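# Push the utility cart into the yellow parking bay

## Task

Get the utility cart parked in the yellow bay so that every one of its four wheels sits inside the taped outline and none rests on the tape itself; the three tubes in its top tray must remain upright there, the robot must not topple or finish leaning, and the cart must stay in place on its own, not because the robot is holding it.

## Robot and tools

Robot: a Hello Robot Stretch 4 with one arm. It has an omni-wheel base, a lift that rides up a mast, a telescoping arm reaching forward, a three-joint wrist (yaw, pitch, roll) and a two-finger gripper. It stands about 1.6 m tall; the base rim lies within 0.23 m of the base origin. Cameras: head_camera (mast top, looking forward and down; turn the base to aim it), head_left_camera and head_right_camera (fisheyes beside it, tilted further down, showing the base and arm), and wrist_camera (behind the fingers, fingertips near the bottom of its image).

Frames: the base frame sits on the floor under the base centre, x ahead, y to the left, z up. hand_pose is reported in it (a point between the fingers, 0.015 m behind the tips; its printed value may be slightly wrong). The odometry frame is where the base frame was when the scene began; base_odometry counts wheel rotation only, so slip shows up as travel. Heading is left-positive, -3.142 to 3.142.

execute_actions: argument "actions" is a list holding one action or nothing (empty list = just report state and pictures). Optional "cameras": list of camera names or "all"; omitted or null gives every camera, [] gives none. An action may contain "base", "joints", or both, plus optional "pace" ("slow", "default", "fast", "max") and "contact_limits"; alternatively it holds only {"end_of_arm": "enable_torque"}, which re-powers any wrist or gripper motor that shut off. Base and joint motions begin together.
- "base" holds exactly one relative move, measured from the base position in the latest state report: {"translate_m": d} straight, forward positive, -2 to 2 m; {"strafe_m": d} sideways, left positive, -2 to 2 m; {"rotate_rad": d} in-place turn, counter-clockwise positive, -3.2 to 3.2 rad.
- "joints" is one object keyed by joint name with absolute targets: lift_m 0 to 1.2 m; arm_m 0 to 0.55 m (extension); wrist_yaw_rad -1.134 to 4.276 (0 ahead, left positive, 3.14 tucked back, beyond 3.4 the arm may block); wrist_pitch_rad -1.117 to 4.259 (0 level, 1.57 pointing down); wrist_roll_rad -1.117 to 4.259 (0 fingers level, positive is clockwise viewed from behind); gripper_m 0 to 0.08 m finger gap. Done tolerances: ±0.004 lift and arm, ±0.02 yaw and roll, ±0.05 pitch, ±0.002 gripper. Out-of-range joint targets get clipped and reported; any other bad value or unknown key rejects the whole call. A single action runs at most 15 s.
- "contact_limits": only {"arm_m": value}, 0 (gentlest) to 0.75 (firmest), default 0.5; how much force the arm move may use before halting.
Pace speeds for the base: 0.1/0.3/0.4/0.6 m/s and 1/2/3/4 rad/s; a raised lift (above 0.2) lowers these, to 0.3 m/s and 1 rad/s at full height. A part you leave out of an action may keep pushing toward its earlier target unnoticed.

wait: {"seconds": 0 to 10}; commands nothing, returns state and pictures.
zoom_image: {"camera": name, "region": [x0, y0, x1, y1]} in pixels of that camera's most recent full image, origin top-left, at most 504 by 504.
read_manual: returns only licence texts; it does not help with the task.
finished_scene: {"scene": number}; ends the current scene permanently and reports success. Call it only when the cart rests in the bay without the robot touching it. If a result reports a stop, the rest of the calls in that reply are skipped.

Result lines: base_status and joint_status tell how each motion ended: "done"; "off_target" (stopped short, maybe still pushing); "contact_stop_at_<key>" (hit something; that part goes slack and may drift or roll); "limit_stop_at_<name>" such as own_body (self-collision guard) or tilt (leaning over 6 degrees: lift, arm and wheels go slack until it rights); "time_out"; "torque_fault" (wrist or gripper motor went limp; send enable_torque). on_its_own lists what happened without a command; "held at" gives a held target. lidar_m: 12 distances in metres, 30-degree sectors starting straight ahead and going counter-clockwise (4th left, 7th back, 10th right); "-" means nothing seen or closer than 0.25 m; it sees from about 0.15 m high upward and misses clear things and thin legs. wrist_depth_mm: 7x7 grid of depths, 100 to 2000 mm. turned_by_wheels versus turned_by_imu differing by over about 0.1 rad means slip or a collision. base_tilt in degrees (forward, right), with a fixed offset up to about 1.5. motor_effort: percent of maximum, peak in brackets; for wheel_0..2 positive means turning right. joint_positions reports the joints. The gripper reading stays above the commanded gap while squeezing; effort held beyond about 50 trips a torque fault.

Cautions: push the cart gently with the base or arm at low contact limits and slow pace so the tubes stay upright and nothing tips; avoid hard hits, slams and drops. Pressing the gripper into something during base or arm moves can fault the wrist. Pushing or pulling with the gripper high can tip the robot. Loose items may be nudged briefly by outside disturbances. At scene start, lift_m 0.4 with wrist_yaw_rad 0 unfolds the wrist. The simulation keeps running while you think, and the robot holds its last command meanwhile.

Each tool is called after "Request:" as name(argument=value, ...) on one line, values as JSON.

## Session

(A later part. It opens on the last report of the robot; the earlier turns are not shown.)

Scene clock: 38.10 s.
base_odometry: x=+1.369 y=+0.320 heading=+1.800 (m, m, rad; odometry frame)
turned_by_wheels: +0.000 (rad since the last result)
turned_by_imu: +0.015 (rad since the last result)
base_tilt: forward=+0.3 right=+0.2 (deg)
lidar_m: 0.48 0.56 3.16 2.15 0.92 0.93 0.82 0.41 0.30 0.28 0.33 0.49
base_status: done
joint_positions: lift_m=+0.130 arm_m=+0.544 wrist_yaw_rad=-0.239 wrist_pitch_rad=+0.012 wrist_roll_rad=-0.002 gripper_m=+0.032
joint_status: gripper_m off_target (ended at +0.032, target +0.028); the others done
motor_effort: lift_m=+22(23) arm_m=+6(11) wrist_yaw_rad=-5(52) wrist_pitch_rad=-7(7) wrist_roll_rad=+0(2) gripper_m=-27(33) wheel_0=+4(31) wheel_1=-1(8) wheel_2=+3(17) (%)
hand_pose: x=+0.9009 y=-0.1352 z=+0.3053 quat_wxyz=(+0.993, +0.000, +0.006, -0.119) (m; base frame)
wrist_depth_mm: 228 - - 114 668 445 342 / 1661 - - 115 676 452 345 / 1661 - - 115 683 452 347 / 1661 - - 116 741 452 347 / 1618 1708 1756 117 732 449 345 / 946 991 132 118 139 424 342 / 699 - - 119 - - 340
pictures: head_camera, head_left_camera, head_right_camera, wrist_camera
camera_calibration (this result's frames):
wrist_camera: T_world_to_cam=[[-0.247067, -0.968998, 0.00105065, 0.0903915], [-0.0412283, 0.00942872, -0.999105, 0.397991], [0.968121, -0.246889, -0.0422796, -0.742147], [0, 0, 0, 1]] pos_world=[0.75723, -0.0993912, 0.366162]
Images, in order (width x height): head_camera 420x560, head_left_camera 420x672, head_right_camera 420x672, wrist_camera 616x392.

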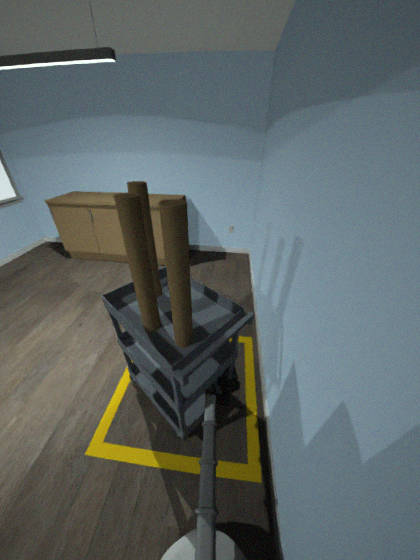

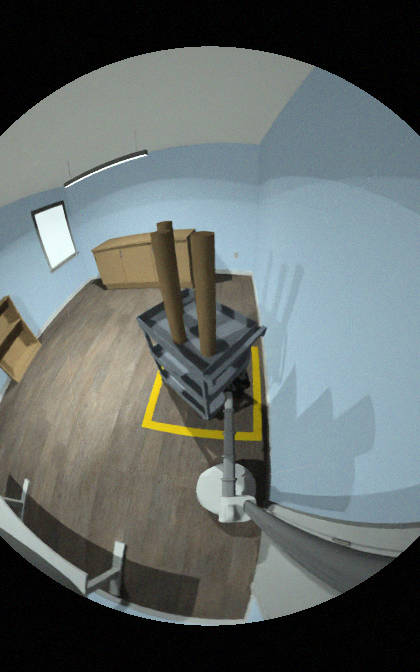

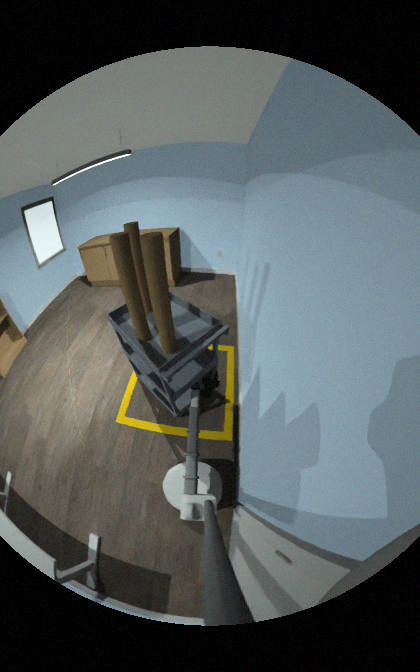

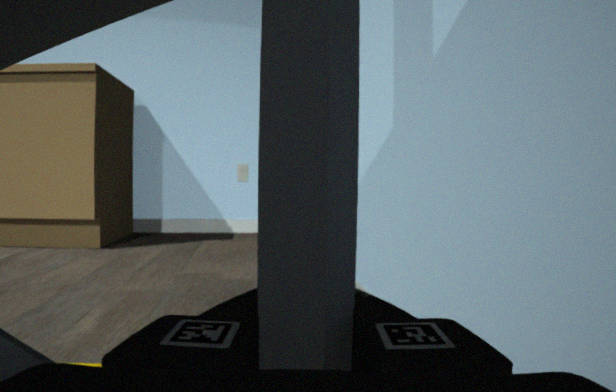

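Request:
zoom_image(camera="head_camera", region=[95, 320, 195, 420])

Request:
zoom_image(camera="head_camera", region=[140, 380, 240, 480])

Request:
zoom_image(camera="head_camera", region=[190, 310, 290, 410])

Region (95, 320, 195, 420) of head_camera's 420x560 image, scaled by 5.040, with more detail than that image has.

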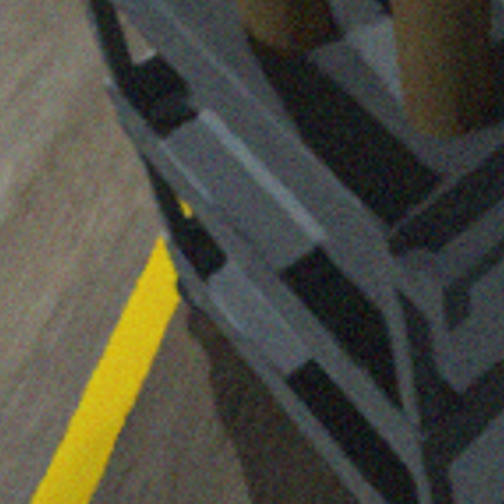

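Region (140, 380, 240, 480) of head_camera's 420x560 image, scaled by 5.040, with more detail than that image has.

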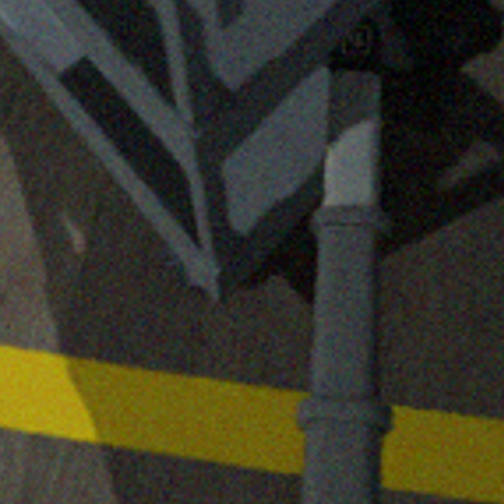

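Region (190, 310, 290, 410) of head_camera's 420x560 image, scaled by 5.040, with more detail than that image has.

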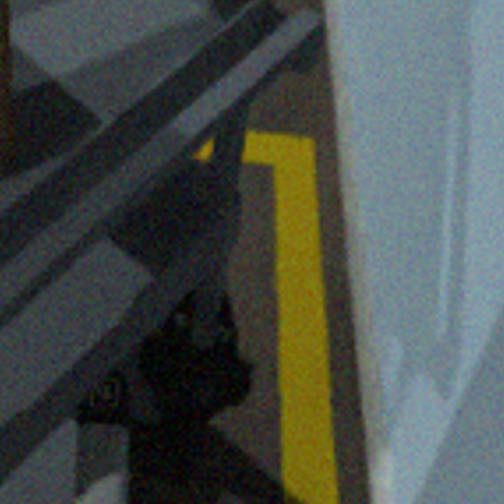

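Request:
zoom_image(camera="head_right_camera", region=[150, 400, 300, 550])

Request:
zoom_image(camera="head_left_camera", region=[180, 400, 330, 550])

Region (150, 400, 300, 550) of head_right_camera's 420x672 image, scaled by 3.360, with more detail than that image has.

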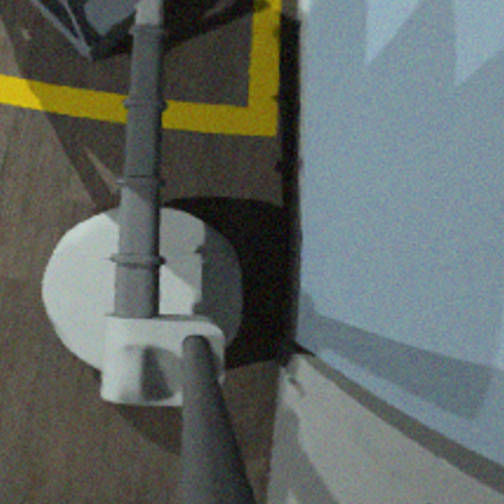

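Region (180, 400, 330, 550) of head_left_camera's 420x672 image, scaled by 3.360, with more detail than that image has.

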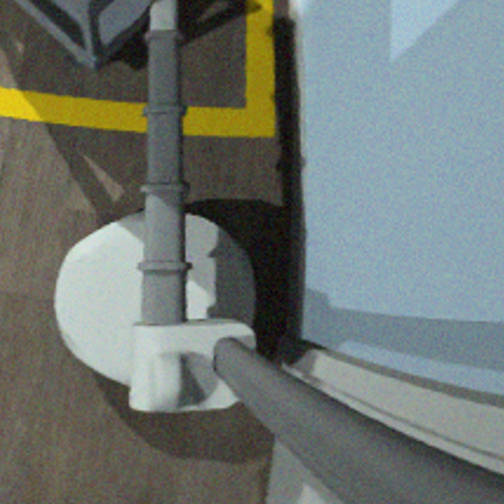

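Request:
execute_actions(actions=[{"base": {"strafe_m": -0.04}, "pace": "slow"}])

Scene clock: 45.03 s.
base_odometry: x=+1.408 y=+0.329 heading=+1.801 (m, m, rad; odometry frame)
turned_by_wheels: +0.001 (rad since the last result)
turned_by_imu: +0.000 (rad since the last result)
base_tilt: forward=+0.3 right=+0.2 (deg)
lidar_m: 0.50 0.54 3.21 2.17 0.95 1.02 0.79 0.33 0.25 0.25 0.29 0.44
base_status: done
joint_positions: lift_m=+0.130 arm_m=+0.544 wrist_yaw_rad=-0.236 wrist_pitch_rad=+0.012 wrist_roll_rad=-0.002 gripper_m=+0.032
joint_status: not commanded
motor_effort: lift_m=+22(22) arm_m=+5(6) wrist_yaw_rad=-12(18) wrist_pitch_rad=-8(7) wrist_roll_rad=+1(0) gripper_m=-26(28) wheel_0=+11(21) wheel_1=-1(7) wheel_2=+3(0) (%)
hand_pose: x=+0.9012 y=-0.1347 z=+0.3053 quat_wxyz=(+0.993, +0.000, +0.006, -0.118) (m; base frame)
wrist_depth_mm: 228 - - 114 591 394 300 / 1661 - - 115 597 397 303 / 1618 - - 116 654 399 304 / 1661 - - 116 654 399 306 / 1618 1708 1756 117 654 394 303 / 931 976 132 118 138 373 301 / 707 - - 120 - - 297
pictures: head_camera, head_left_camera, head_right_camera, wrist_camera
camera_calibration (this result's frames):
wrist_camera: T_world_to_cam=[[-0.244621, -0.969618, 0.00105143, 0.0886433], [-0.0412521, 0.00932393, -0.999105, 0.398008], [0.968741, -0.244446, -0.0422796, -0.742591], [0, 0, 0, 1]] pos_world=[0.757481, -0.0992841, 0.366162]
Images, in order (width x height): head_camera 420x560, head_left_camera 420x672, head_right_camera 420x672, wrist_camera 616x392.

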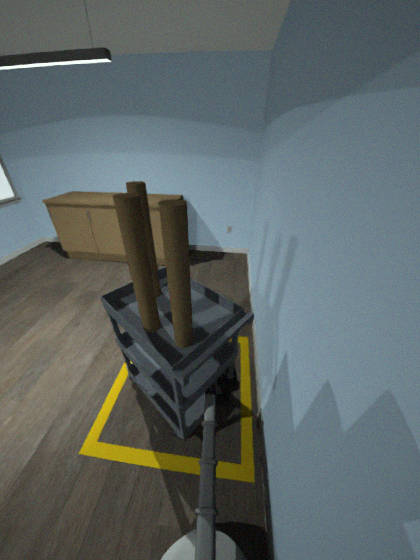

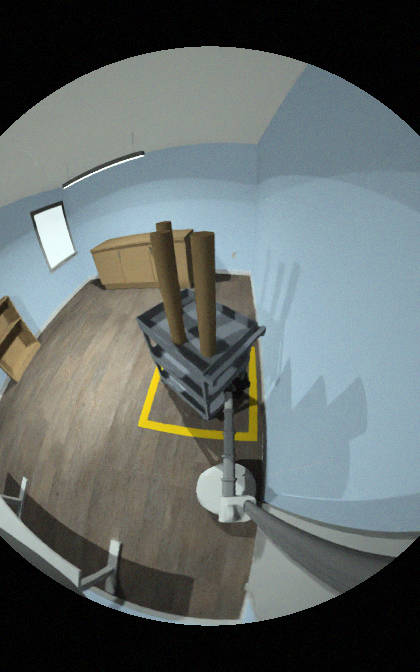

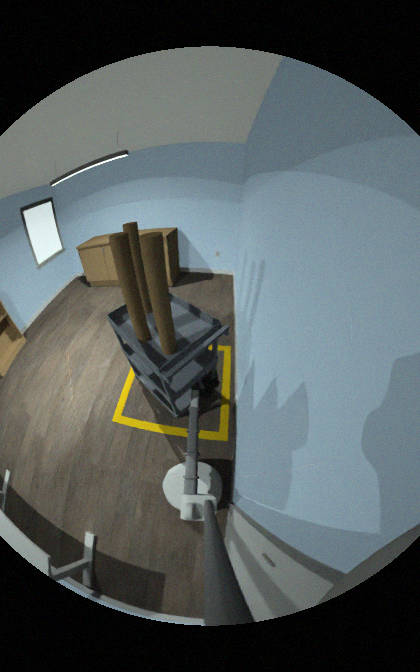

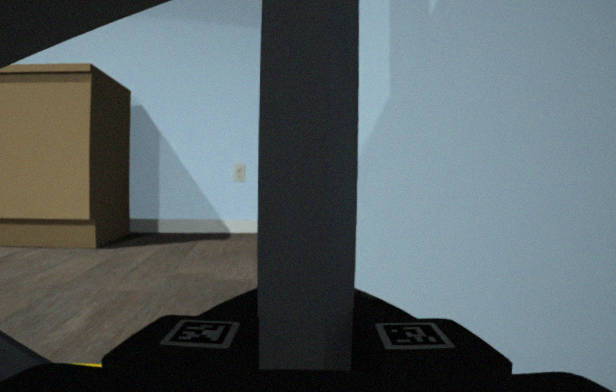

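Request:
zoom_image(camera="head_camera", region=[70, 320, 270, 500])

Request:
zoom_image(camera="head_camera", region=[90, 330, 190, 430])

Request:
zoom_image(camera="head_camera", region=[140, 390, 240, 490])

Region (70, 320, 270, 500) of head_camera's 420x560 image, scaled by 2.520, with more detail than that image has; it fills the top 454 rows of this view, and the rest is white.

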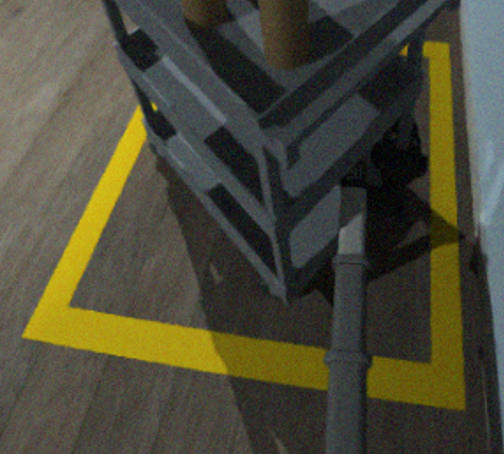

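Region (90, 330, 190, 430) of head_camera's 420x560 image, scaled by 5.040, with more detail than that image has.

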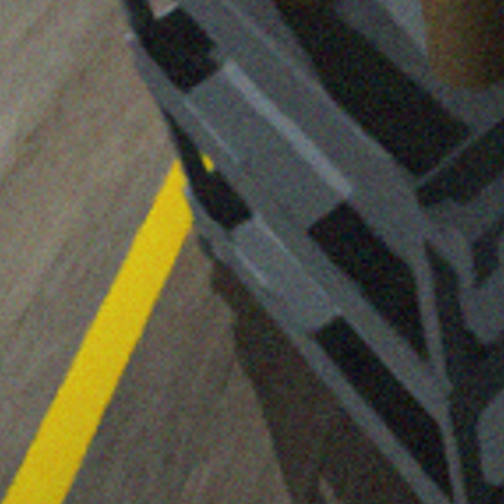

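Region (140, 390, 240, 490) of head_camera's 420x560 image, scaled by 5.040, with more detail than that image has.

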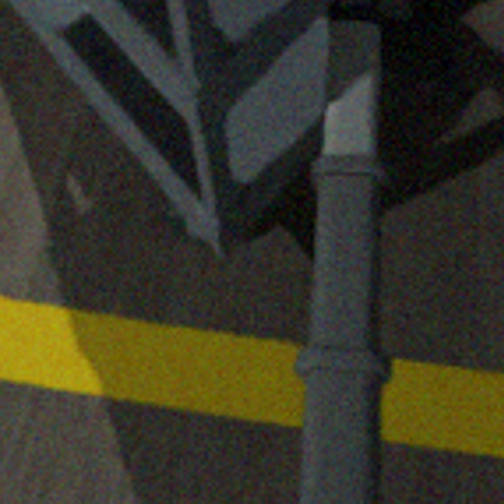

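Request:
execute_actions(actions=[{"joints": {"gripper_m": 0.08, "arm_m": 0.43}}])

Scene clock: 47.27 s.
base_odometry: x=+1.408 y=+0.329 heading=+1.800 (m, m, rad; odometry frame)
turned_by_wheels: +0.000 (rad since the last result)
turned_by_imu: -0.001 (rad since the last result)
base_tilt: forward=+0.3 right=+0.2 (deg)
lidar_m: 0.50 0.54 3.21 2.18 0.93 0.98 0.81 0.35 0.25 0.26 0.30 0.42
base_status: not commanded
joint_positions: lift_m=+0.130 arm_m=+0.431 wrist_yaw_rad=-0.240 wrist_pitch_rad=+0.012 wrist_roll_rad=-0.002 gripper_m=+0.080
joint_status: all done
motor_effort: lift_m=+22(22) arm_m=-8(10) wrist_yaw_rad=+0(18) wrist_pitch_rad=-8(8) wrist_roll_rad=+0(2) gripper_m=+3(27) wheel_0=+6(11) wheel_1=-1(1) wheel_2=+3(3) (%)
hand_pose: x=+0.7881 y=-0.1355 z=+0.3053 quat_wxyz=(+0.993, +0.000, +0.006, -0.120) (m; base frame)
wrist_depth_mm: 227 230 220 946 609 373 - / 343 - - 1078 615 377 287 / 1756 - - 1078 615 377 290 / 1756 - - 1078 615 377 290 / 1618 1708 1537 1060 609 375 289 / 410 960 223 878 603 317 286 / - - 223 707 340 - -
pictures: head_camera, head_left_camera, head_right_camera, wrist_camera
camera_calibration (this result's frames):
wrist_camera: T_world_to_cam=[[-0.248637, -0.968596, 0.00121578, 0.0634709], [-0.041353, 0.00936118, -0.999101, 0.393408], [0.967714, -0.248464, -0.0423819, -0.632876], [0, 0, 0, 1]] pos_world=[0.644493, -0.0994518, 0.366155]
Images, in order (width x height): head_camera 420x560, head_left_camera 420x672, head_right_camera 420x672, wrist_camera 616x392.

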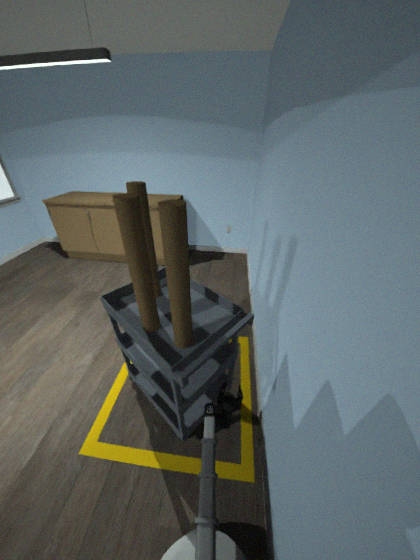

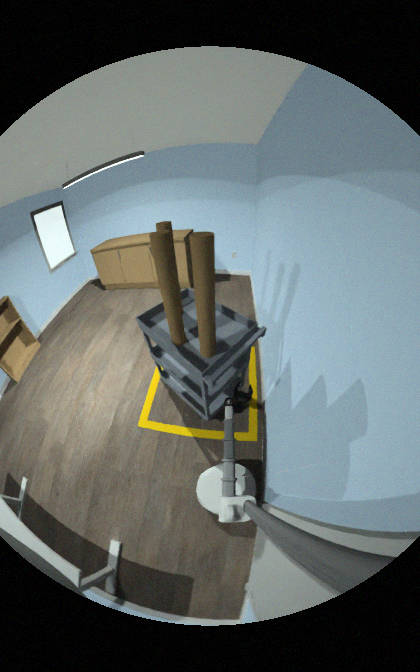

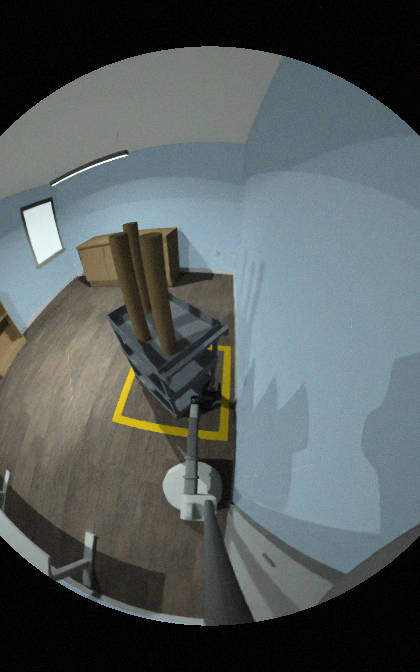

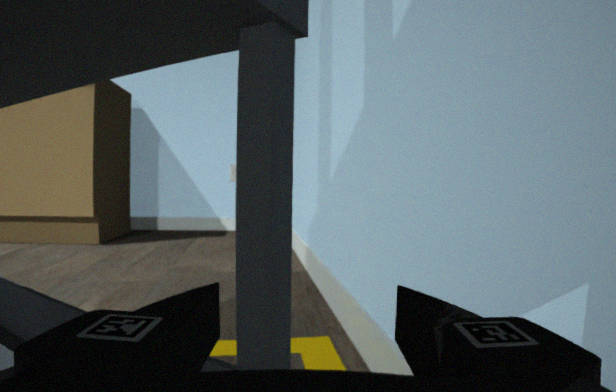

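Request:
zoom_image(camera="head_camera", region=[70, 170, 280, 500])

Request:
zoom_image(camera="head_camera", region=[90, 330, 250, 490])

Request:
zoom_image(camera="head_left_camera", region=[120, 210, 290, 450])

Region (70, 170, 280, 500) of head_camera's 420x560 image, scaled by 1.527, with more detail than that image has; it fills the left 321 columns of this view, and the rest is white.

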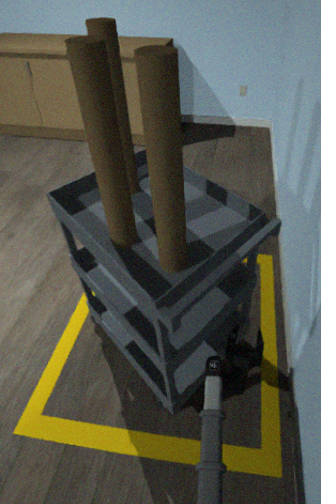

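Region (90, 330, 250, 490) of head_camera's 420x560 image, scaled by 3.150, with more detail than that image has.

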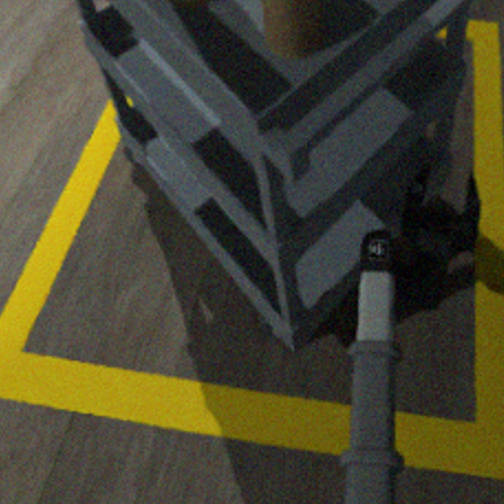

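Region (120, 210, 290, 450) of head_left_camera's 420x672 image, scaled by 2.100, with more detail than that image has; it fills the left 357 columns of this view, and the rest is white.

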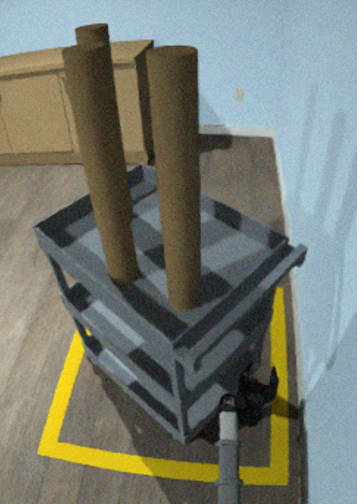

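Request:
finished_scene(scene=2)

The scene is finished: the task was done.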